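# Unscrew and unplug a monitor cable from a back panel

## Task

Unplug the monitor cable from its port on the back panel. Loosen both thumbscrews, draw the plug out along the port's axis, and leave it lying on its own away from the port. The attempt fails on the spot if the plug is tilted beyond what the port permits while it is still inserted. The result only counts if it stays that way without the robot holding anything. Finally release the plug and move the grippers away.

## Robot and tools

ROBOT. There are two six-joint arms, left_arm and right_arm, each with a parallel two-finger gripper and a wrist camera. The bases sit near (-0.049, +0.277, +0.309) m for left_arm and (+0.006, -0.319, +0.309) m for right_arm, both slightly tilted. The mounting plates and the metal frame behind the arms are fixed obstacles.

FRAME. All poses use one scene frame. Its origin is on the table top midway between the arms. +x points out over the table, +z points up, and left_arm is on the +y side. The arm names do not refer to image sides. A gripper's fingers point along its own +z axis and close along its y axis. Its reported position is the point between the finger pads, just under 1 cm behind the fingertips. This reading can be off, more so when the arm is stretched far.

THE ROW. Every command that moves the robot uses a row of 14 numbers covering both arms, even if only one arm moves. First come left_arm's 7 numbers, then right_arm's 7. Each arm's block is: wrist pitch (joint4), elbow (joint3), wrist roll (joint6), wrist yaw (joint5), waist (joint1), shoulder (joint2), then finger opening. Follow this order exactly. The six joint numbers are absolute target angles in radians, the same values shown in Joint positions. They are not offsets. Stated ranges: waist -2.618 to 3.054, shoulder 0.000 to 3.142, elbow 0.000 to 3.142, wrist pitch -1.571 to 1.571, wrist yaw -1.571 to 1.571, wrist roll -2.094 to 2.094. The true ends may differ by up to 0.036 rad. A target more than 0.036 rad beyond a stated end, and farther out than the current angle, gets the call refused. A target past the true end is clipped there, and the result then reports "joint sent to its limit". The opening is an absolute value from -1 (closed) to +1 (fully open, about 0.087 m between pads).

Optionally, add 12 more numbers from 0 to 1 after the 14. These are stiffness scales for the position gain: left_arm's 6 joints, then right_arm's 6, in the same joint order. Each scale stays in effect until you send a new one.

TOOLS.
- execute_actions(actions): a list of actions run in sequence. Each action is a table of 1 to 15 rows. Each row is applied for one 1/30 s step. If a table has fewer than 15 rows, its last row repeats until 15 steps are done, so one action lasts 0.5 s. An empty list only returns the current state and images.
- move(target, speed, blocking): target is a single row as above, giving absolute angles. Every joint travels toward its target so that all arms finish their paths together, which makes grippers trace curves. speed, from 0.01 to 2 rad/s (default 0.5), caps the joint with the longest way to go. Paths last from 0.5 to 10 s and are cut off at 10 s. Paths do not avoid obstacles or the other arm. Faster contact hits harder, and aiming past a contact presses harder. With blocking=false the call returns after 0.5 s while the motion continues. Until a result shows that move has ended, use wait or stop; other motion calls are refused. The extra "move:" line gives the ending (done, off_target, moving, held, fault), limits=held or limits=none, and each arm's joint farthest from its target.
- wait(seconds): 0 to 10 s. Arms keep their last command, and a running move continues.
- stop(): brakes a running move. It needs stopping distance, and the fingers keep moving.
- zoom_image(camera, region): region is [x0, y0, x1, y1] in pixels of that camera's latest image, with (0,0) at the top-left corner, at most 504x504.
- read_manual(section): returns only licence texts ("licences").
- finished_scene(scene): ends the current scene, identified by its number. This cannot be undone.

MOTION LIMITS. Each step, a joint's target can lead its measured angle only by a fixed amount: 0.202 rad for waist, 0.258 for shoulder, 0.238 for elbow, 0.573 for wrist pitch, and 0.522 for wrist yaw and roll. If a step would move a gripper more than 70 mm from where it is, the targets are scaled back. Big changes therefore take several actions. Friction can leave a joint up to about 0.031 rad short, and smaller changes may do nothing. To hold a joint, resend its value from Joint targets.

RESULTS. The state line gives each gripper's position (m) and quat_wxyz. Joint positions and Joint velocities list each arm's joints in the row order, followed by the finger gap in m. Joint targets shows what the joints are currently driven toward. grip_measured is the measured opening on the command scale, with a fixed per-gripper error of about 1 mm. To hold something, command about 0.02 below grip_measured, or less for a lighter hold. The pad force limit is about 20 N, and fast closing can press harder. "joint command not followed" means a clearance check altered some joint targets. FAULT lines mean an arm was stopped. MOTOR HOT appears from 75 °C. At 90 °C the arm stops for 10 s, and at 100 °C it goes limp and falls; both show as OVER-TEMPERATURE FAULT. Holding loads, including while you think, heats motors.

CAMERAS. cam_head_left, cam_head_right, cam_high, cam_low, cam_left_wrist and cam_right_wrist are each 672x504 and arrive in that order. Calibration (K, distortion, world-to-camera transform) is provided and may be slightly off. Wrist camera poses follow the arm's joints.

CAUTIONS. While the plug is still seated, keep it aligned with the port and pull only along the port axis. Do not knock anything off the table. Avoid arm-on-arm contact and hard pushes. Close and move gently so nothing slips or drops. Loose items may occasionally be nudged by outside disturbances. Before finishing, open the grippers, withdraw both arms, and confirm the plug rests by itself clear of the port.

Each tool is called after ">>>" by a JSON object that holds its "fn" and its "kwargs", one argument or row to a line.

## Session

>>> {"fn": "execute_actions", "kwargs": {
  "actions": []
}}

Scene clock: 0.00 s.
left_arm: end_effector_position=(+0.2312, +0.6194, +0.2057) grip_measured=-0.993 end_effector_quat_wxyz=(+0.312, -0.359, +0.880, -0.012) | right_arm: end_effector_position=(+0.1015, -0.3171, +0.3603) grip_measured=-1.000 end_effector_quat_wxyz=(-0.093, +0.172, +0.980, +0.026)
Joint names: [wrist pitch, elbow, wrist roll, wrist yaw, waist, shoulder]
Joint positions: left_arm=[0.083 1.062 0.147 0.364 1.114 1.99  0.   ] | right_arm=[-1.227  0.705  0.482  0.1    0.304  1.196  0.   ]
Joint velocities: left_arm=[ 0.022  0.002  0.051 -0.007 -0.012  0.002  0.001] | right_arm=[-0.022  0.007  0.007 -0.007  0.007 -0.007  0.   ]
Joint targets: left_arm=[0.083 1.062 0.147 0.364 1.114 1.990] | right_arm=[-1.227 0.705 0.482 0.100 0.304 1.196]
Joint stiffness scale: left_arm=[1. 1. 1. 1. 1. 1.] | right_arm=[1. 1. 1. 1. 1. 1.]

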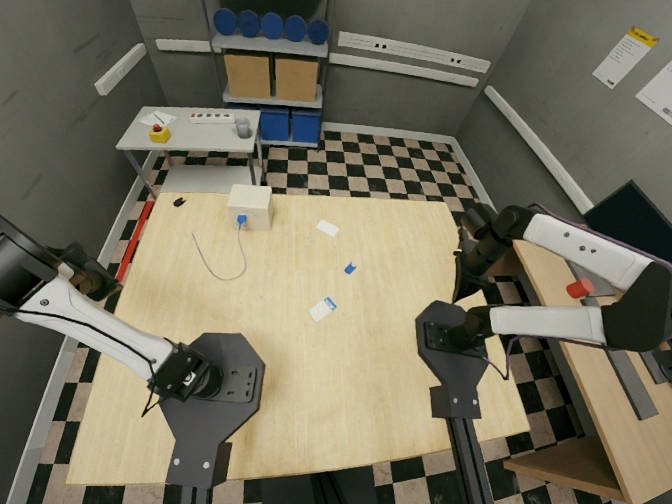

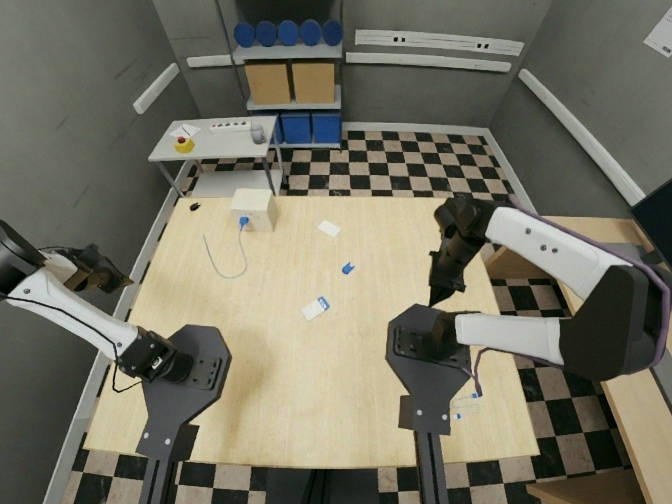

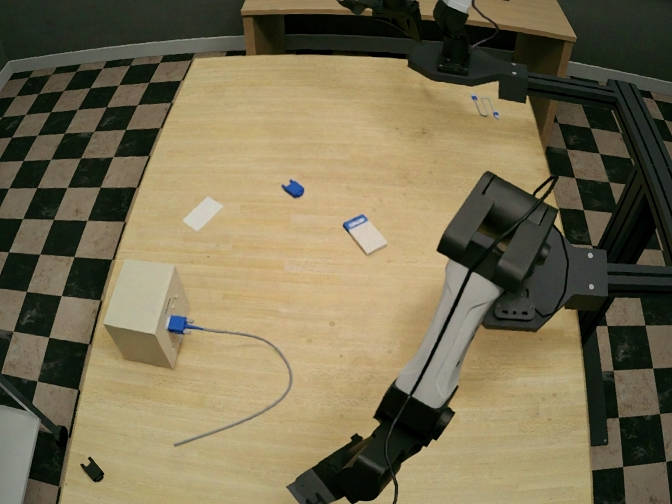

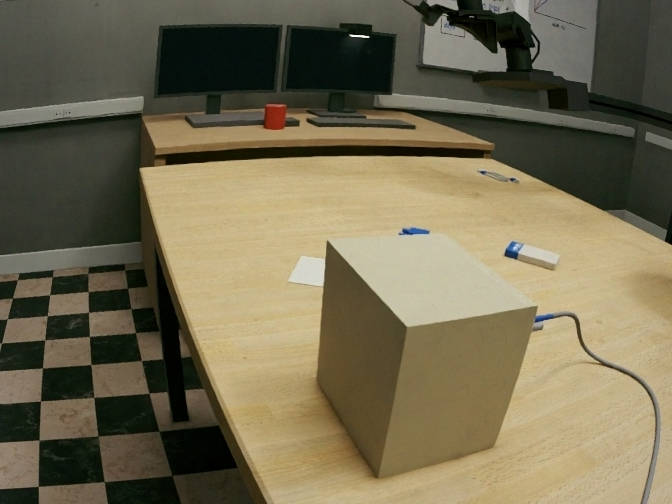

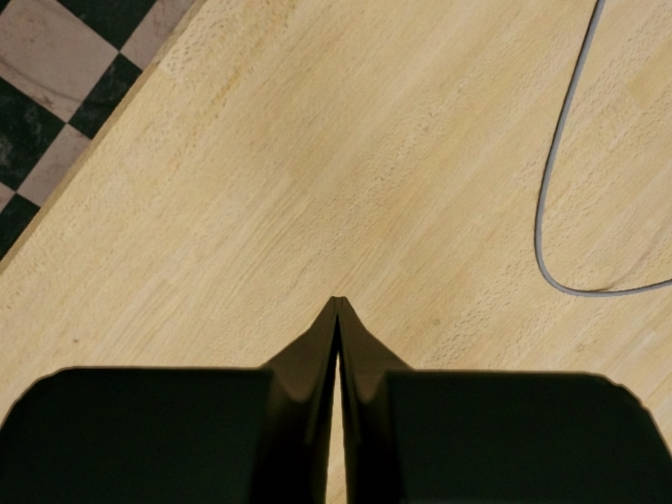

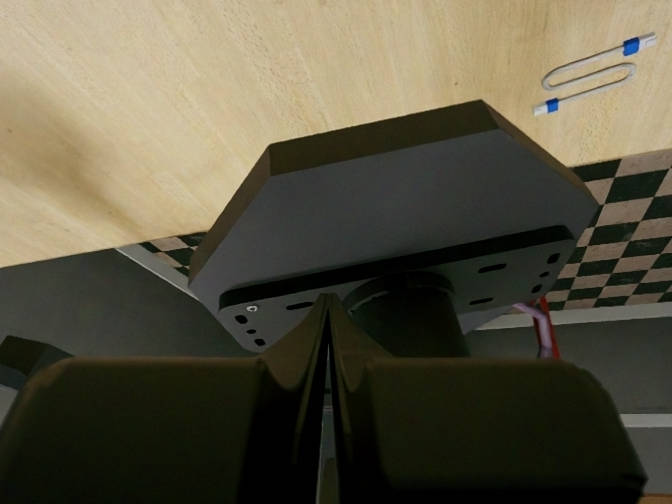

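>>> {"fn": "zoom_image", "kwargs": {
  "camera": "cam_high",
  "region": [140, 290, 230, 360]
}}

>>> {"fn": "zoom_image", "kwargs": {
  "camera": "cam_head_left",
  "region": [215, 180, 285, 240]
}}

>>> {"fn": "zoom_image", "kwargs": {
  "camera": "cam_low",
  "region": [500, 290, 600, 360]
}}

Region (140, 290, 230, 360) of cam_high's 672x504 image, scaled by 5.600, with more detail than that image has.

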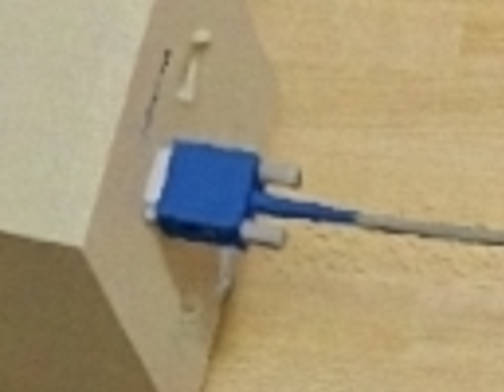

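Region (215, 180, 285, 240) of cam_head_left's 672x504 image, scaled by 7.200, with more detail than that image has; it fills the top 432 rows of this view, and the rest is white.

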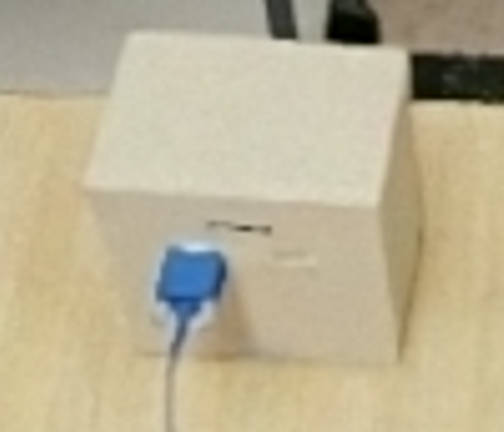

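Region (500, 290, 600, 360) of cam_low's 672x504 image, scaled by 5.040, with more detail than that image has; it fills the top 353 rows of this view, and the rest is white.

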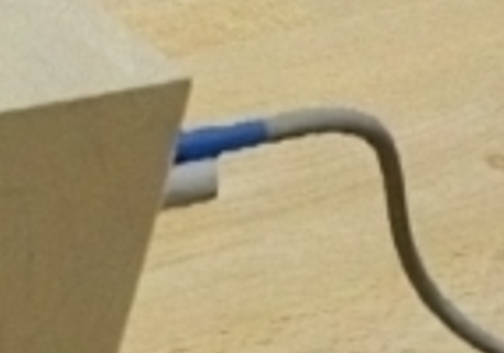

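>>> {"fn": "move", "kwargs": {
  "target": [0.358,1.138,0,0,0.23,2.196,0.2,-1.227,0.705,0.482,0.1,0.304,1.196,-1]
}}

Scene clock: 8.77 s.
left_arm: end_effector_position=(+0.4463, +0.3256, +0.2037) grip_measured=+0.200 end_effector_quat_wxyz=(+0.369, -0.089, +0.923, -0.056) | right_arm: end_effector_position=(+0.1015, -0.3171, +0.3603) grip_measured=-1.000 end_effector_quat_wxyz=(-0.093, +0.172, +0.980, +0.026)
Joint names: [wrist pitch, elbow, wrist roll, wrist yaw, waist, shoulder]
Joint positions: left_arm=[0.352 1.123 0.006 0.012 0.227 2.178 0.052] | right_arm=[-1.227  0.705  0.482  0.1    0.304  1.196  0.   ]
Joint velocities: left_arm=[-0.051 -0.002  0.007  0.022  0.012 -0.007 -0.002] | right_arm=[ 0.022 -0.007 -0.007 -0.007  0.002 -0.012  0.   ]
Joint targets: left_arm=[0.358 1.138 0.000 -0.000 0.230 2.196] | right_arm=[-1.227 0.705 0.482 0.100 0.304 1.196]
Joint stiffness scale: left_arm=[1. 1. 1. 1. 1. 1.] | right_arm=[1. 1. 1. 1. 1. 1.]
move: done; limits=none; left_arm: farthest joint: the shoulder, 0.018 radians from its target (0.206 radians at the start); right_arm: farthest joint: the waist, 0.000 radians from its target (0.000 radians at the start)
camera_calibration (this result's frames):
cam_left_wrist: T_world_to_cam=[[0.11841, -0.977808, 0.17283, 0.229967], [-0.988129, -0.098878, 0.117578, 0.469593], [-0.0978793, -0.1847, -0.977909, 0.440495], [0, 0, 0, 1]] pos_world=[0.479904, 0.352656, 0.335805]

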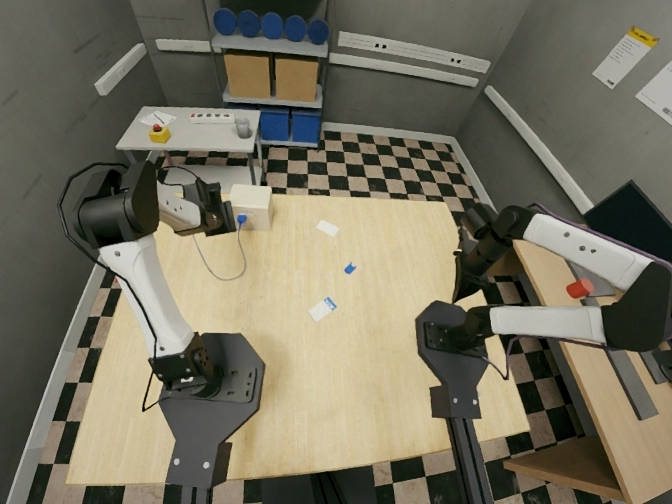

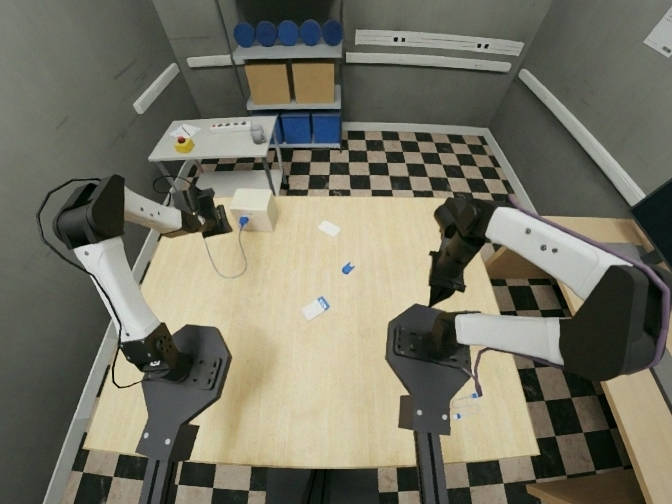

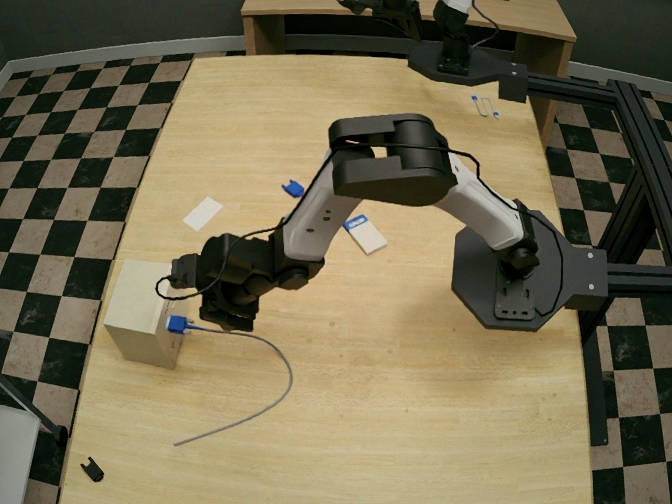

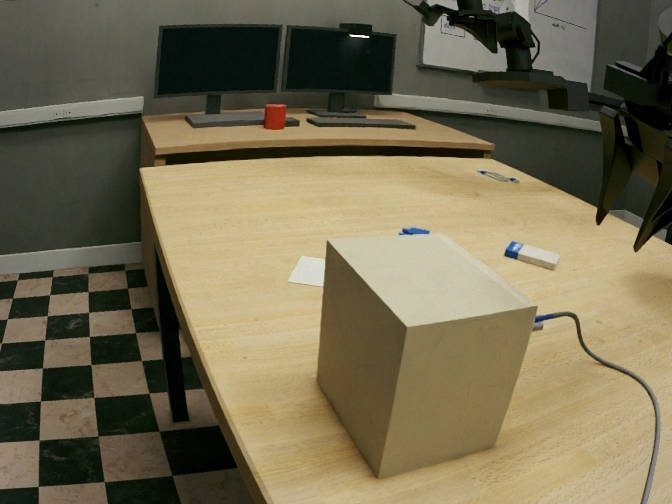

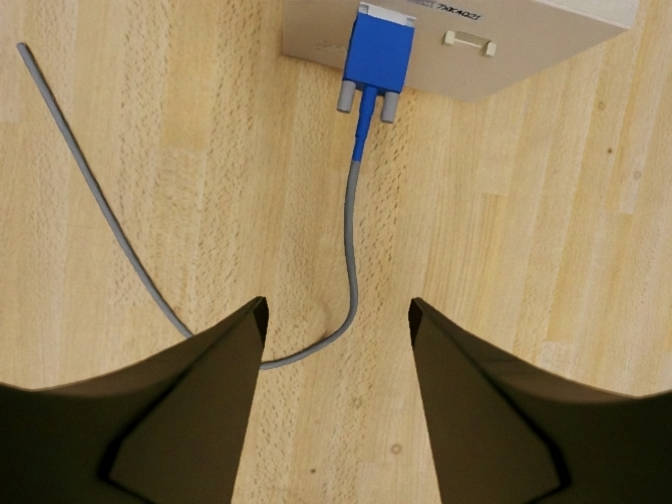

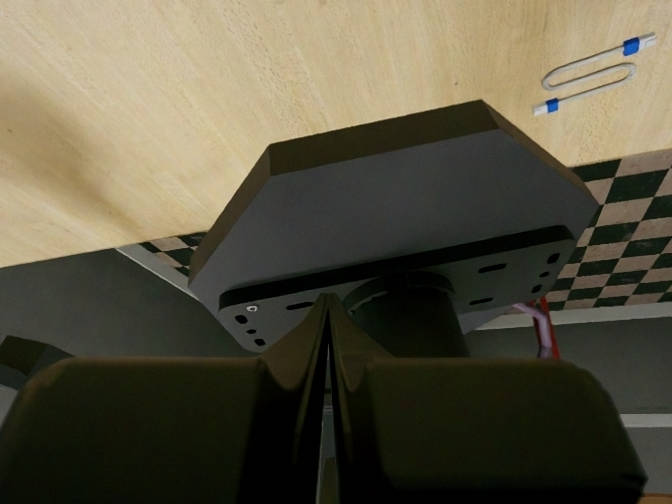

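>>> {"fn": "move", "kwargs": {
  "target": [0.197,1.627,0.13,0.15,0.226,2.524,0.2,-1.227,0.705,0.482,0.1,0.304,1.196,-1],
  "speed": 0.3
}}

Scene clock: 12.73 s.
left_arm: end_effector_position=(+0.5386, +0.3152, +0.1720) grip_measured=+0.200 end_effector_quat_wxyz=(+0.393, -0.011, +0.915, -0.091) | right_arm: end_effector_position=(+0.1015, -0.3171, +0.3603) grip_measured=-1.000 end_effector_quat_wxyz=(-0.093, +0.172, +0.980, +0.026)
Joint names: [wrist pitch, elbow, wrist roll, wrist yaw, waist, shoulder]
Joint positions: left_arm=[0.216 1.612 0.124 0.139 0.227 2.505 0.052] | right_arm=[-1.227  0.705  0.482  0.1    0.304  1.196  0.   ]
Joint velocities: left_arm=[-0.095  0.007  0.037 -0.037  0.007  0.007 -0.001] | right_arm=[ 0.007 -0.002 -0.037 -0.007  0.007 -0.007  0.   ]
Joint targets: left_arm=[0.197 1.627 0.130 0.150 0.226 2.524] | right_arm=[-1.227 0.705 0.482 0.100 0.304 1.196]
Joint stiffness scale: left_arm=[1. 1. 1. 1. 1. 1.] | right_arm=[1. 1. 1. 1. 1. 1.]
move: done; limits=none; left_arm: farthest joint: the shoulder, 0.019 radians from its target (0.346 radians at the start); right_arm: farthest joint: the waist, 0.000 radians from its target (0.000 radians at the start)
camera_calibration (this result's frames):
cam_left_wrist: T_world_to_cam=[[-0.0545081, -0.98264, 0.177337, 0.308166], [-0.996462, 0.0649105, 0.0533922, 0.5274], [-0.0639764, -0.173799, -0.982701, 0.3957], [0, 0, 0, 1]] pos_world=[0.567647, 0.337355, 0.306046]

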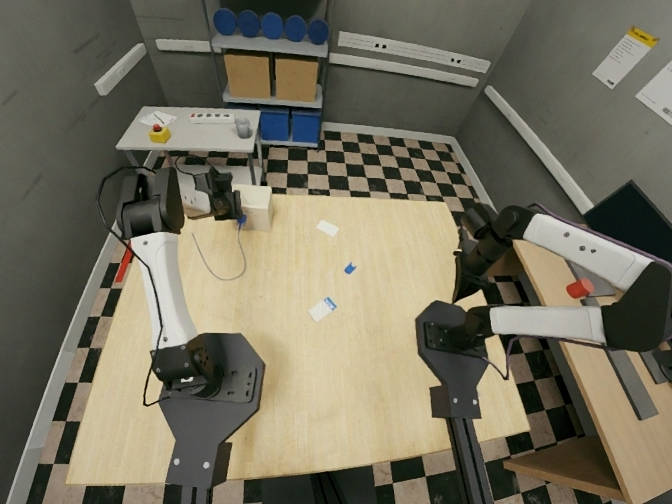

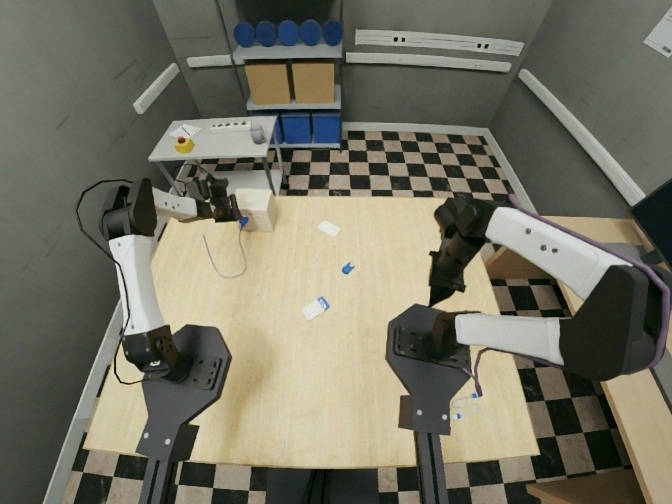

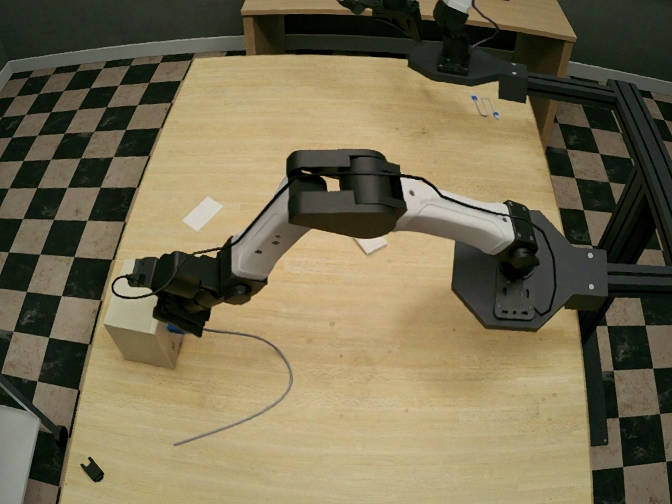

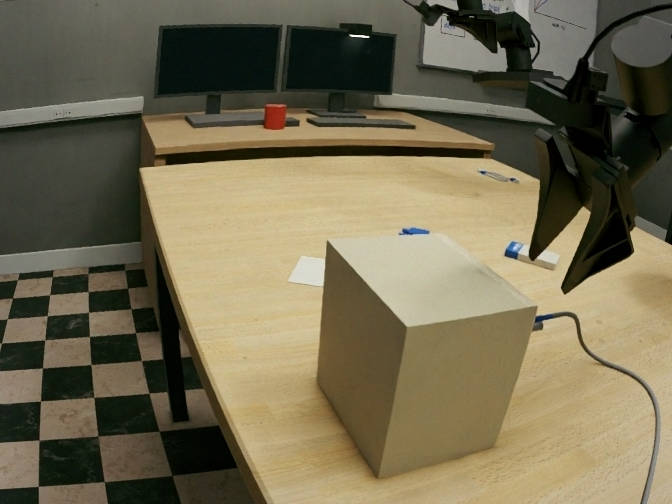

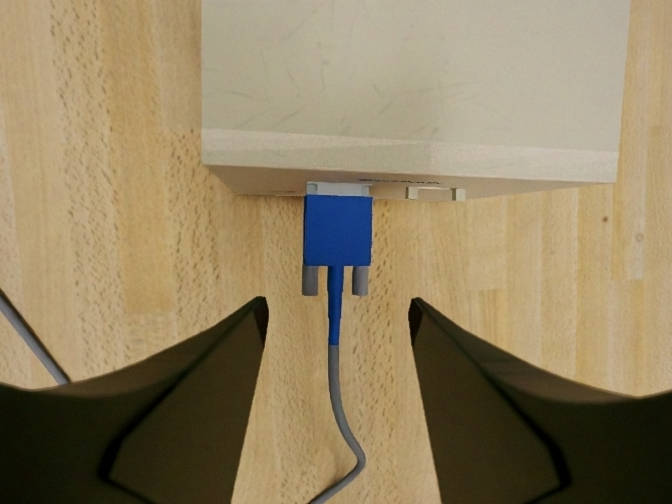

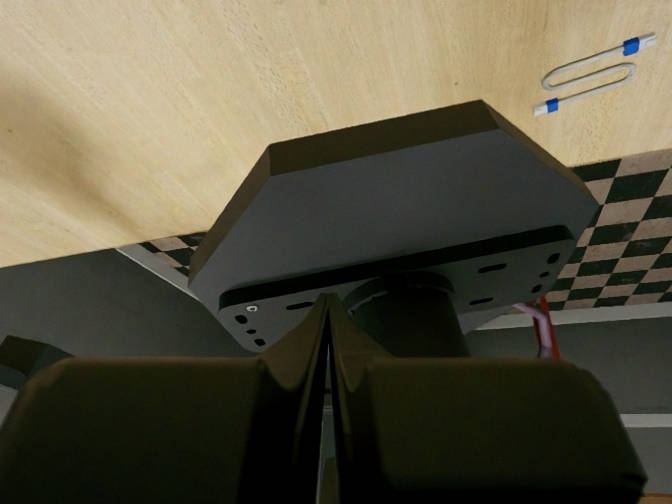

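>>> {"fn": "move", "kwargs": {
  "target": [0.322,1.72,0.13,0.15,0.226,2.711,0.1,-1.227,0.705,0.482,0.1,0.304,1.196,-1],
  "speed": 0.15
}}

Scene clock: 15.80 s.
left_arm: end_effector_position=(+0.5429, +0.3054, +0.1109) grip_measured=+0.100 end_effector_quat_wxyz=(+0.394, -0.011, +0.915, -0.090) | right_arm: end_effector_position=(+0.1015, -0.3171, +0.3603) grip_measured=-1.000 end_effector_quat_wxyz=(-0.093, +0.172, +0.980, +0.026)
Joint names: [wrist pitch, elbow, wrist roll, wrist yaw, waist, shoulder]
Joint positions: left_arm=[0.316 1.704 0.124 0.14  0.227 2.694 0.048] | right_arm=[-1.227  0.705  0.482  0.1    0.304  1.196  0.   ]
Joint velocities: left_arm=[ 0.037  0.002  0.066  0.007 -0.007  0.002 -0.001] | right_arm=[-0.125  0.002 -0.037  0.051  0.002  0.017  0.   ]
Joint targets: left_arm=[0.322 1.720 0.130 0.150 0.226 2.711] | right_arm=[-1.227 0.705 0.482 0.100 0.304 1.196]
Joint stiffness scale: left_arm=[1. 1. 1. 1. 1. 1.] | right_arm=[1. 1. 1. 1. 1. 1.]
move: done; limits=none; left_arm: farthest joint: the shoulder, 0.017 radians from its target (0.206 radians at the start); right_arm: farthest joint: the waist, 0.000 radians from its target (0.000 radians at the start)
camera_calibration (this result's frames):
cam_left_wrist: T_world_to_cam=[[-0.0553278, -0.982711, 0.176689, 0.310152], [-0.99654, 0.0653428, 0.0513708, 0.53569], [-0.0620279, -0.173235, -0.982925, 0.333062], [0, 0, 0, 1]] pos_world=[0.571655, 0.327484, 0.245056]

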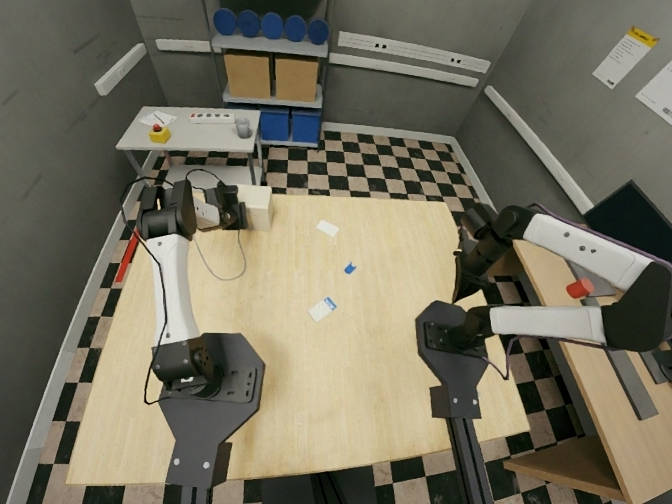

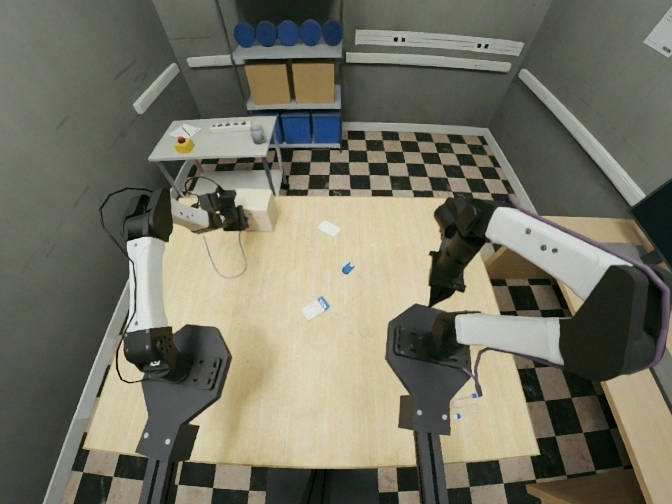

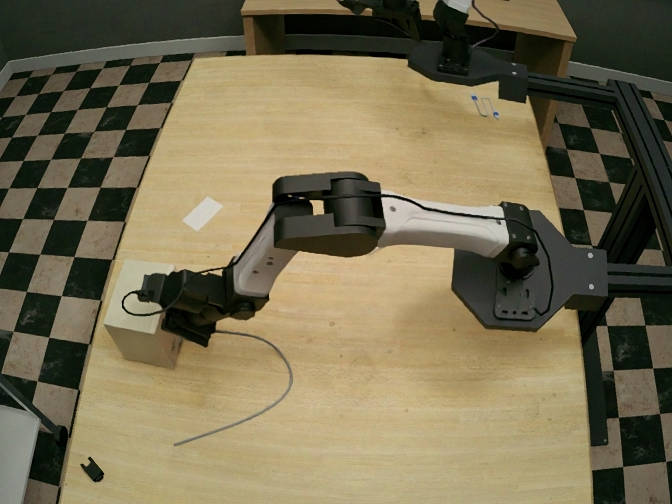

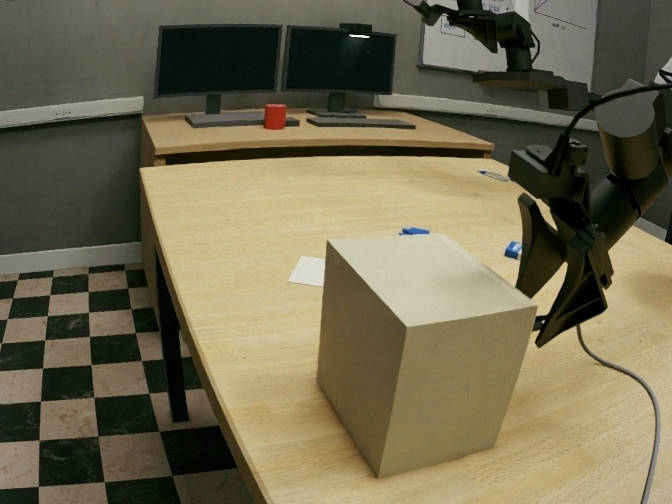

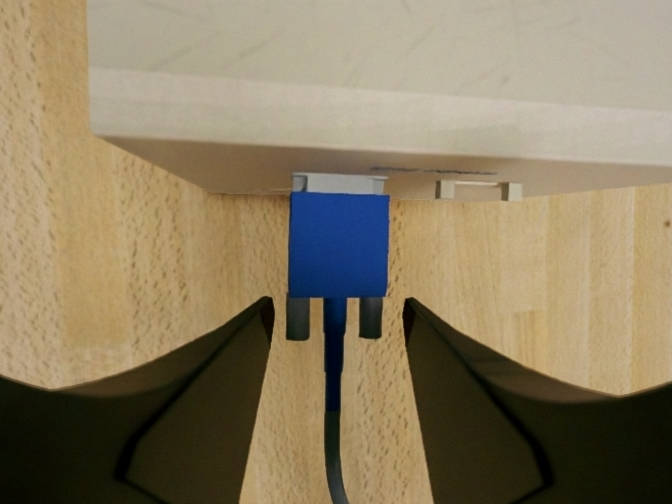

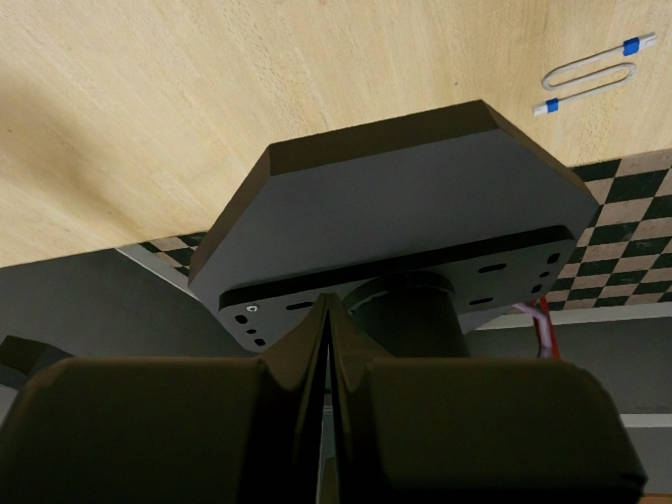

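>>> {"fn": "move", "kwargs": {
  "target": [0.29,1.72,0.13,0.21,0.226,2.711,-0.08,-1.227,0.705,0.482,0.1,0.304,1.196,-1],
  "speed": 0.08
}}

>>> {"fn": "zoom_image", "kwargs": {
  "camera": "cam_left_wrist",
  "region": [250, 250, 430, 380]
}}

Scene clock: 18.00 s.
left_arm: end_effector_position=(+0.5428, +0.3020, +0.1118) grip_measured=-0.080 end_effector_quat_wxyz=(+0.395, -0.003, +0.913, -0.101) | right_arm: end_effector_position=(+0.1015, -0.3171, +0.3603) grip_measured=-1.000 end_effector_quat_wxyz=(-0.093, +0.172, +0.980, +0.026)
Joint names: [wrist pitch, elbow, wrist roll, wrist yaw, waist, shoulder]
Joint positions: left_arm=[0.315 1.704 0.131 0.167 0.229 2.694 0.04 ] | right_arm=[-1.227  0.705  0.482  0.1    0.304  1.196  0.   ]
Joint velocities: left_arm=[ 0.037 -0.007 -0.022 -0.007 -0.002 -0.007  0.001] | right_arm=[ 0.037  0.007 -0.007  0.081 -0.012  0.012  0.   ]
Joint targets: left_arm=[0.290 1.720 0.130 0.210 0.226 2.711] | right_arm=[-1.227 0.705 0.482 0.100 0.304 1.196]
Joint stiffness scale: left_arm=[1. 1. 1. 1. 1. 1.] | right_arm=[1. 1. 1. 1. 1. 1.]
move: off_target (left_arm); limits=none; left_arm: farthest joint: the wrist yaw, 0.043 radians from its target (0.070 radians at the start); right_arm: farthest joint: the waist, 0.000 radians from its target (0.000 radians at the start)
camera_calibration (this result's frames):
cam_left_wrist: T_world_to_cam=[[-0.0776585, -0.978806, 0.189495, 0.316191], [-0.995162, 0.0875777, 0.0445331, 0.529163], [-0.0601849, -0.18512, -0.980871, 0.335677], [0, 0, 0, 1]] pos_world=[0.57136, 0.325287, 0.245773]

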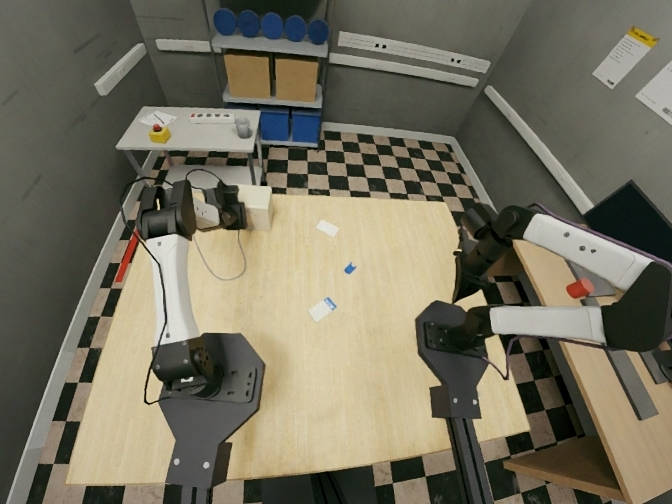

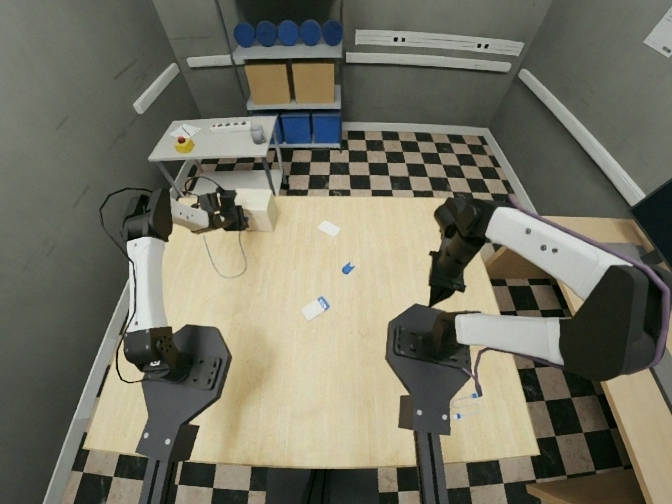

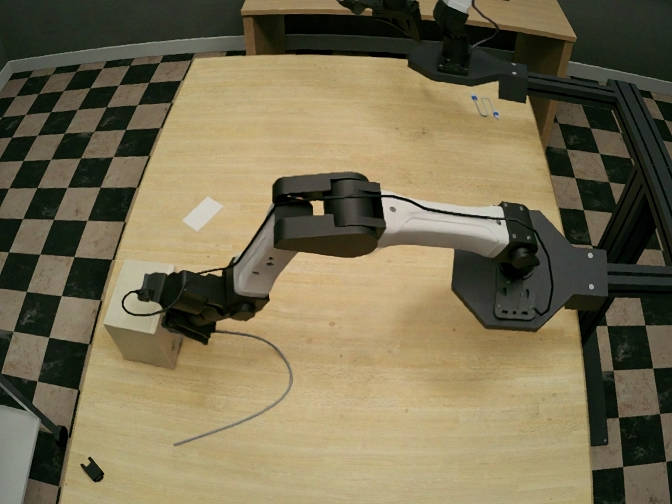

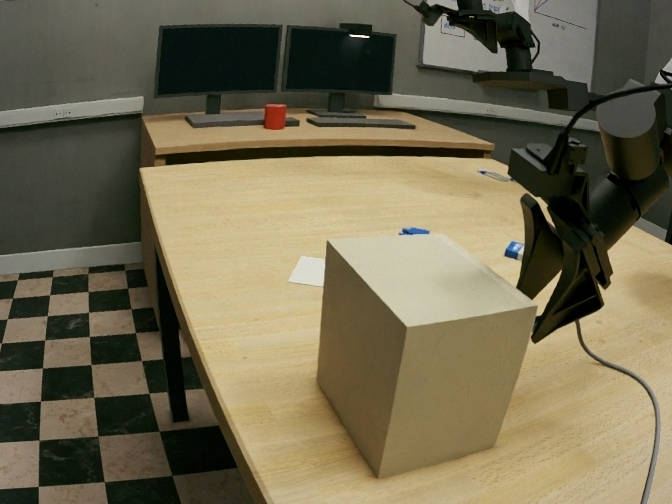

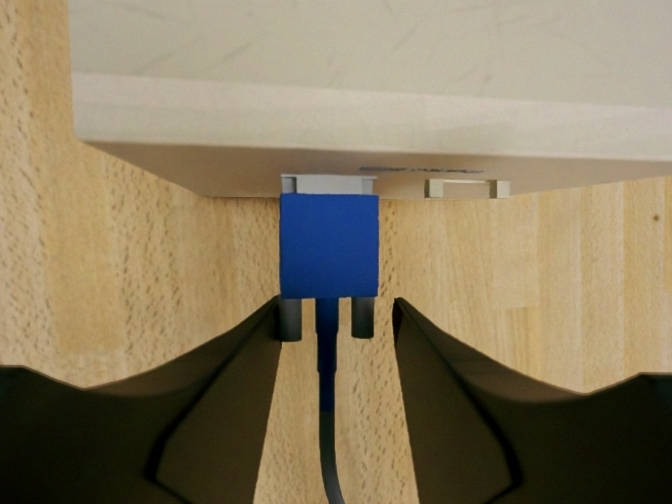

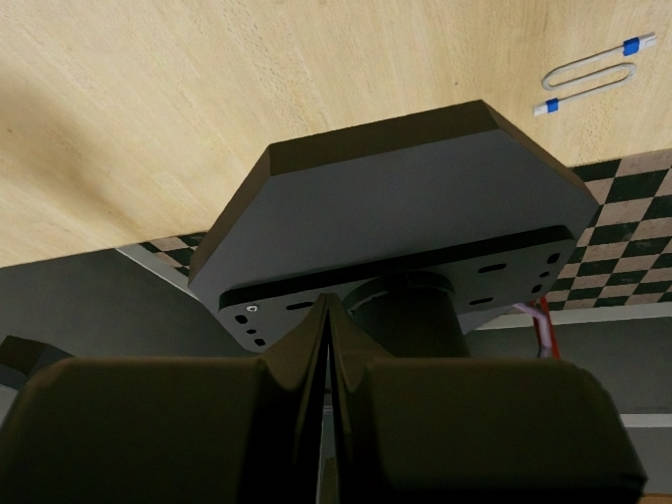

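Region (250, 250, 430, 380) of cam_left_wrist's 672x504 image, scaled by 2.800, with more detail than that image has.

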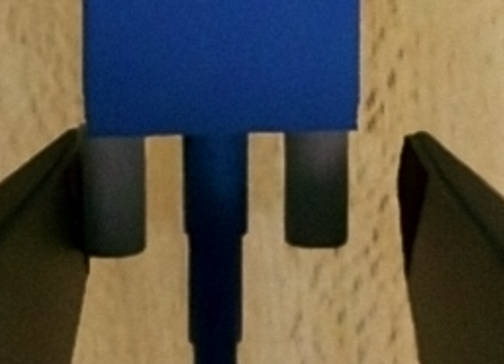

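>>> {"fn": "execute_actions", "kwargs": {
  "actions": [
    [[0.30,1.733,0.13,0.24,0.226,2.734,-0.08,-1.227,0.705,0.482,0.1,0.304,1.196,-1]],
    [[0.315,1.745,0.13,0.24,0.226,2.757,-0.08,-1.227,0.705,0.482,0.1,0.304,1.196,-1]],
    [[0.33,1.758,0.13,0.24,0.226,2.78,-0.08,-1.227,0.705,0.482,0.1,0.304,1.196,-1]],
    [[0.345,1.771,0.13,0.24,0.226,2.803,-0.08,-1.227,0.705,0.482,0.1,0.304,1.196,-1]],
    [[0.36,1.784,0.13,0.24,0.226,2.826,-0.08,-1.227,0.705,0.482,0.1,0.304,1.196,-1]],
    [[0.375,1.796,0.13,0.24,0.226,2.85,-0.08,-1.227,0.705,0.482,0.1,0.304,1.196,-1]]
  ]
}}

Scene clock: 21.53 s.
left_arm: end_effector_position=(+0.5472, +0.2929, +0.0749) grip_measured=-0.080 end_effector_quat_wxyz=(+0.407, +0.003, +0.906, -0.114) | right_arm: end_effector_position=(+0.1015, -0.3171, +0.3603) grip_measured=-1.000 end_effector_quat_wxyz=(-0.093, +0.172, +0.980, +0.026)
Joint names: [wrist pitch, elbow, wrist roll, wrist yaw, waist, shoulder]
Joint positions: left_arm=[0.387 1.786 0.134 0.203 0.233 2.827 0.04 ] | right_arm=[-1.227  0.705  0.482  0.1    0.304  1.196  0.   ]
Joint velocities: left_arm=[ 0.037  0.022 -0.022  0.066 -0.007 -0.007  0.   ] | right_arm=[-0.037  0.002  0.007 -0.066  0.002 -0.007  0.   ]
Joint targets: left_arm=[0.375 1.796 0.130 0.240 0.226 2.850] | right_arm=[-1.227 0.705 0.482 0.100 0.304 1.196]
Joint stiffness scale: left_arm=[1. 1. 1. 1. 1. 1.] | right_arm=[1. 1. 1. 1. 1. 1.]
camera_calibration (this result's frames):
cam_left_wrist: T_world_to_cam=[[-0.10185, -0.973277, 0.205812, 0.325038], [-0.994158, 0.107011, 0.0140733, 0.531956], [-0.0357213, -0.203177, -0.97849, 0.289833], [0, 0, 0, 1]] pos_world=[0.572307, 0.318315, 0.209215]

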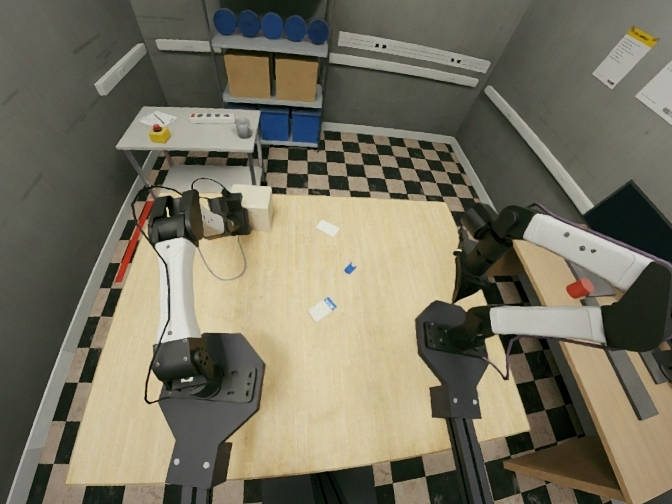

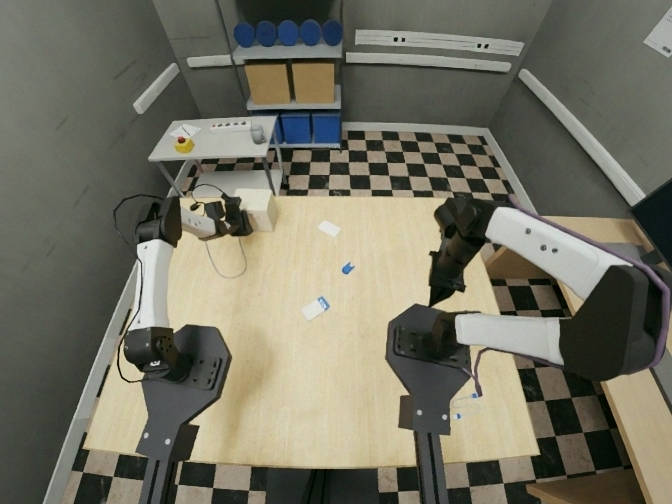

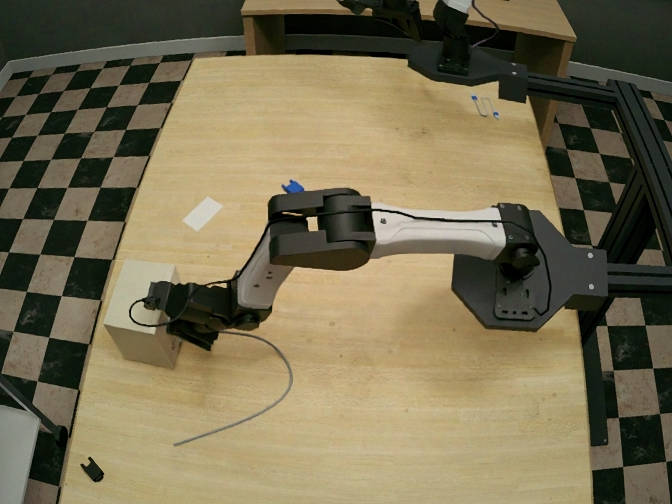

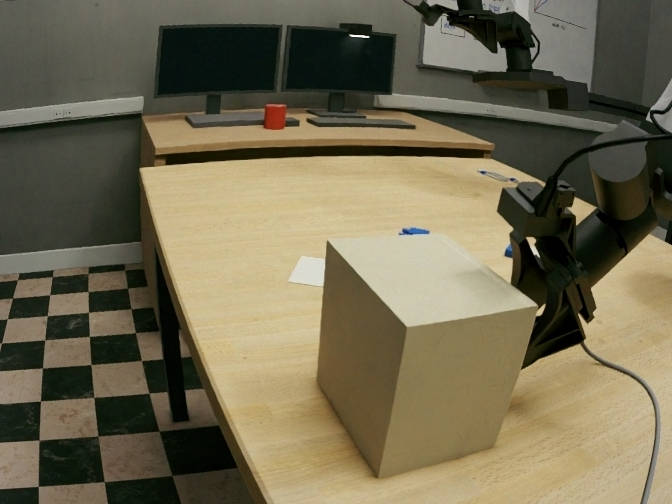

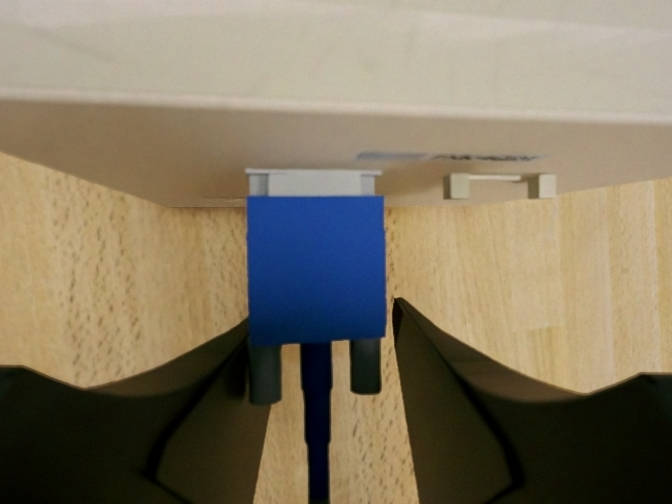

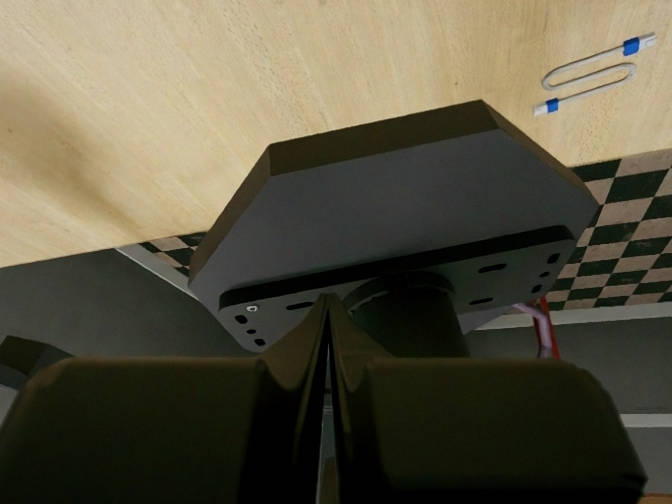

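>>> {"fn": "zoom_image", "kwargs": {
  "camera": "cam_left_wrist",
  "region": [220, 150, 420, 420]
}}

Region (220, 150, 420, 420) of cam_left_wrist's 672x504 image, scaled by 1.867, with more detail than that image has; it fills the left 373 columns of this view, and the rest is white.

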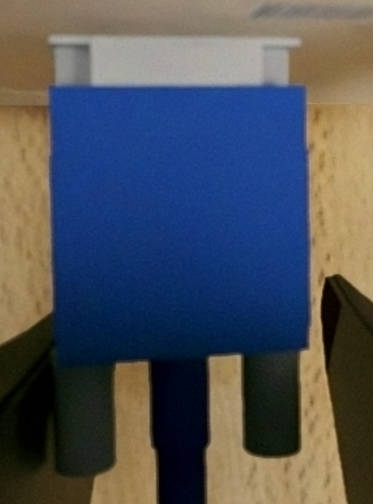

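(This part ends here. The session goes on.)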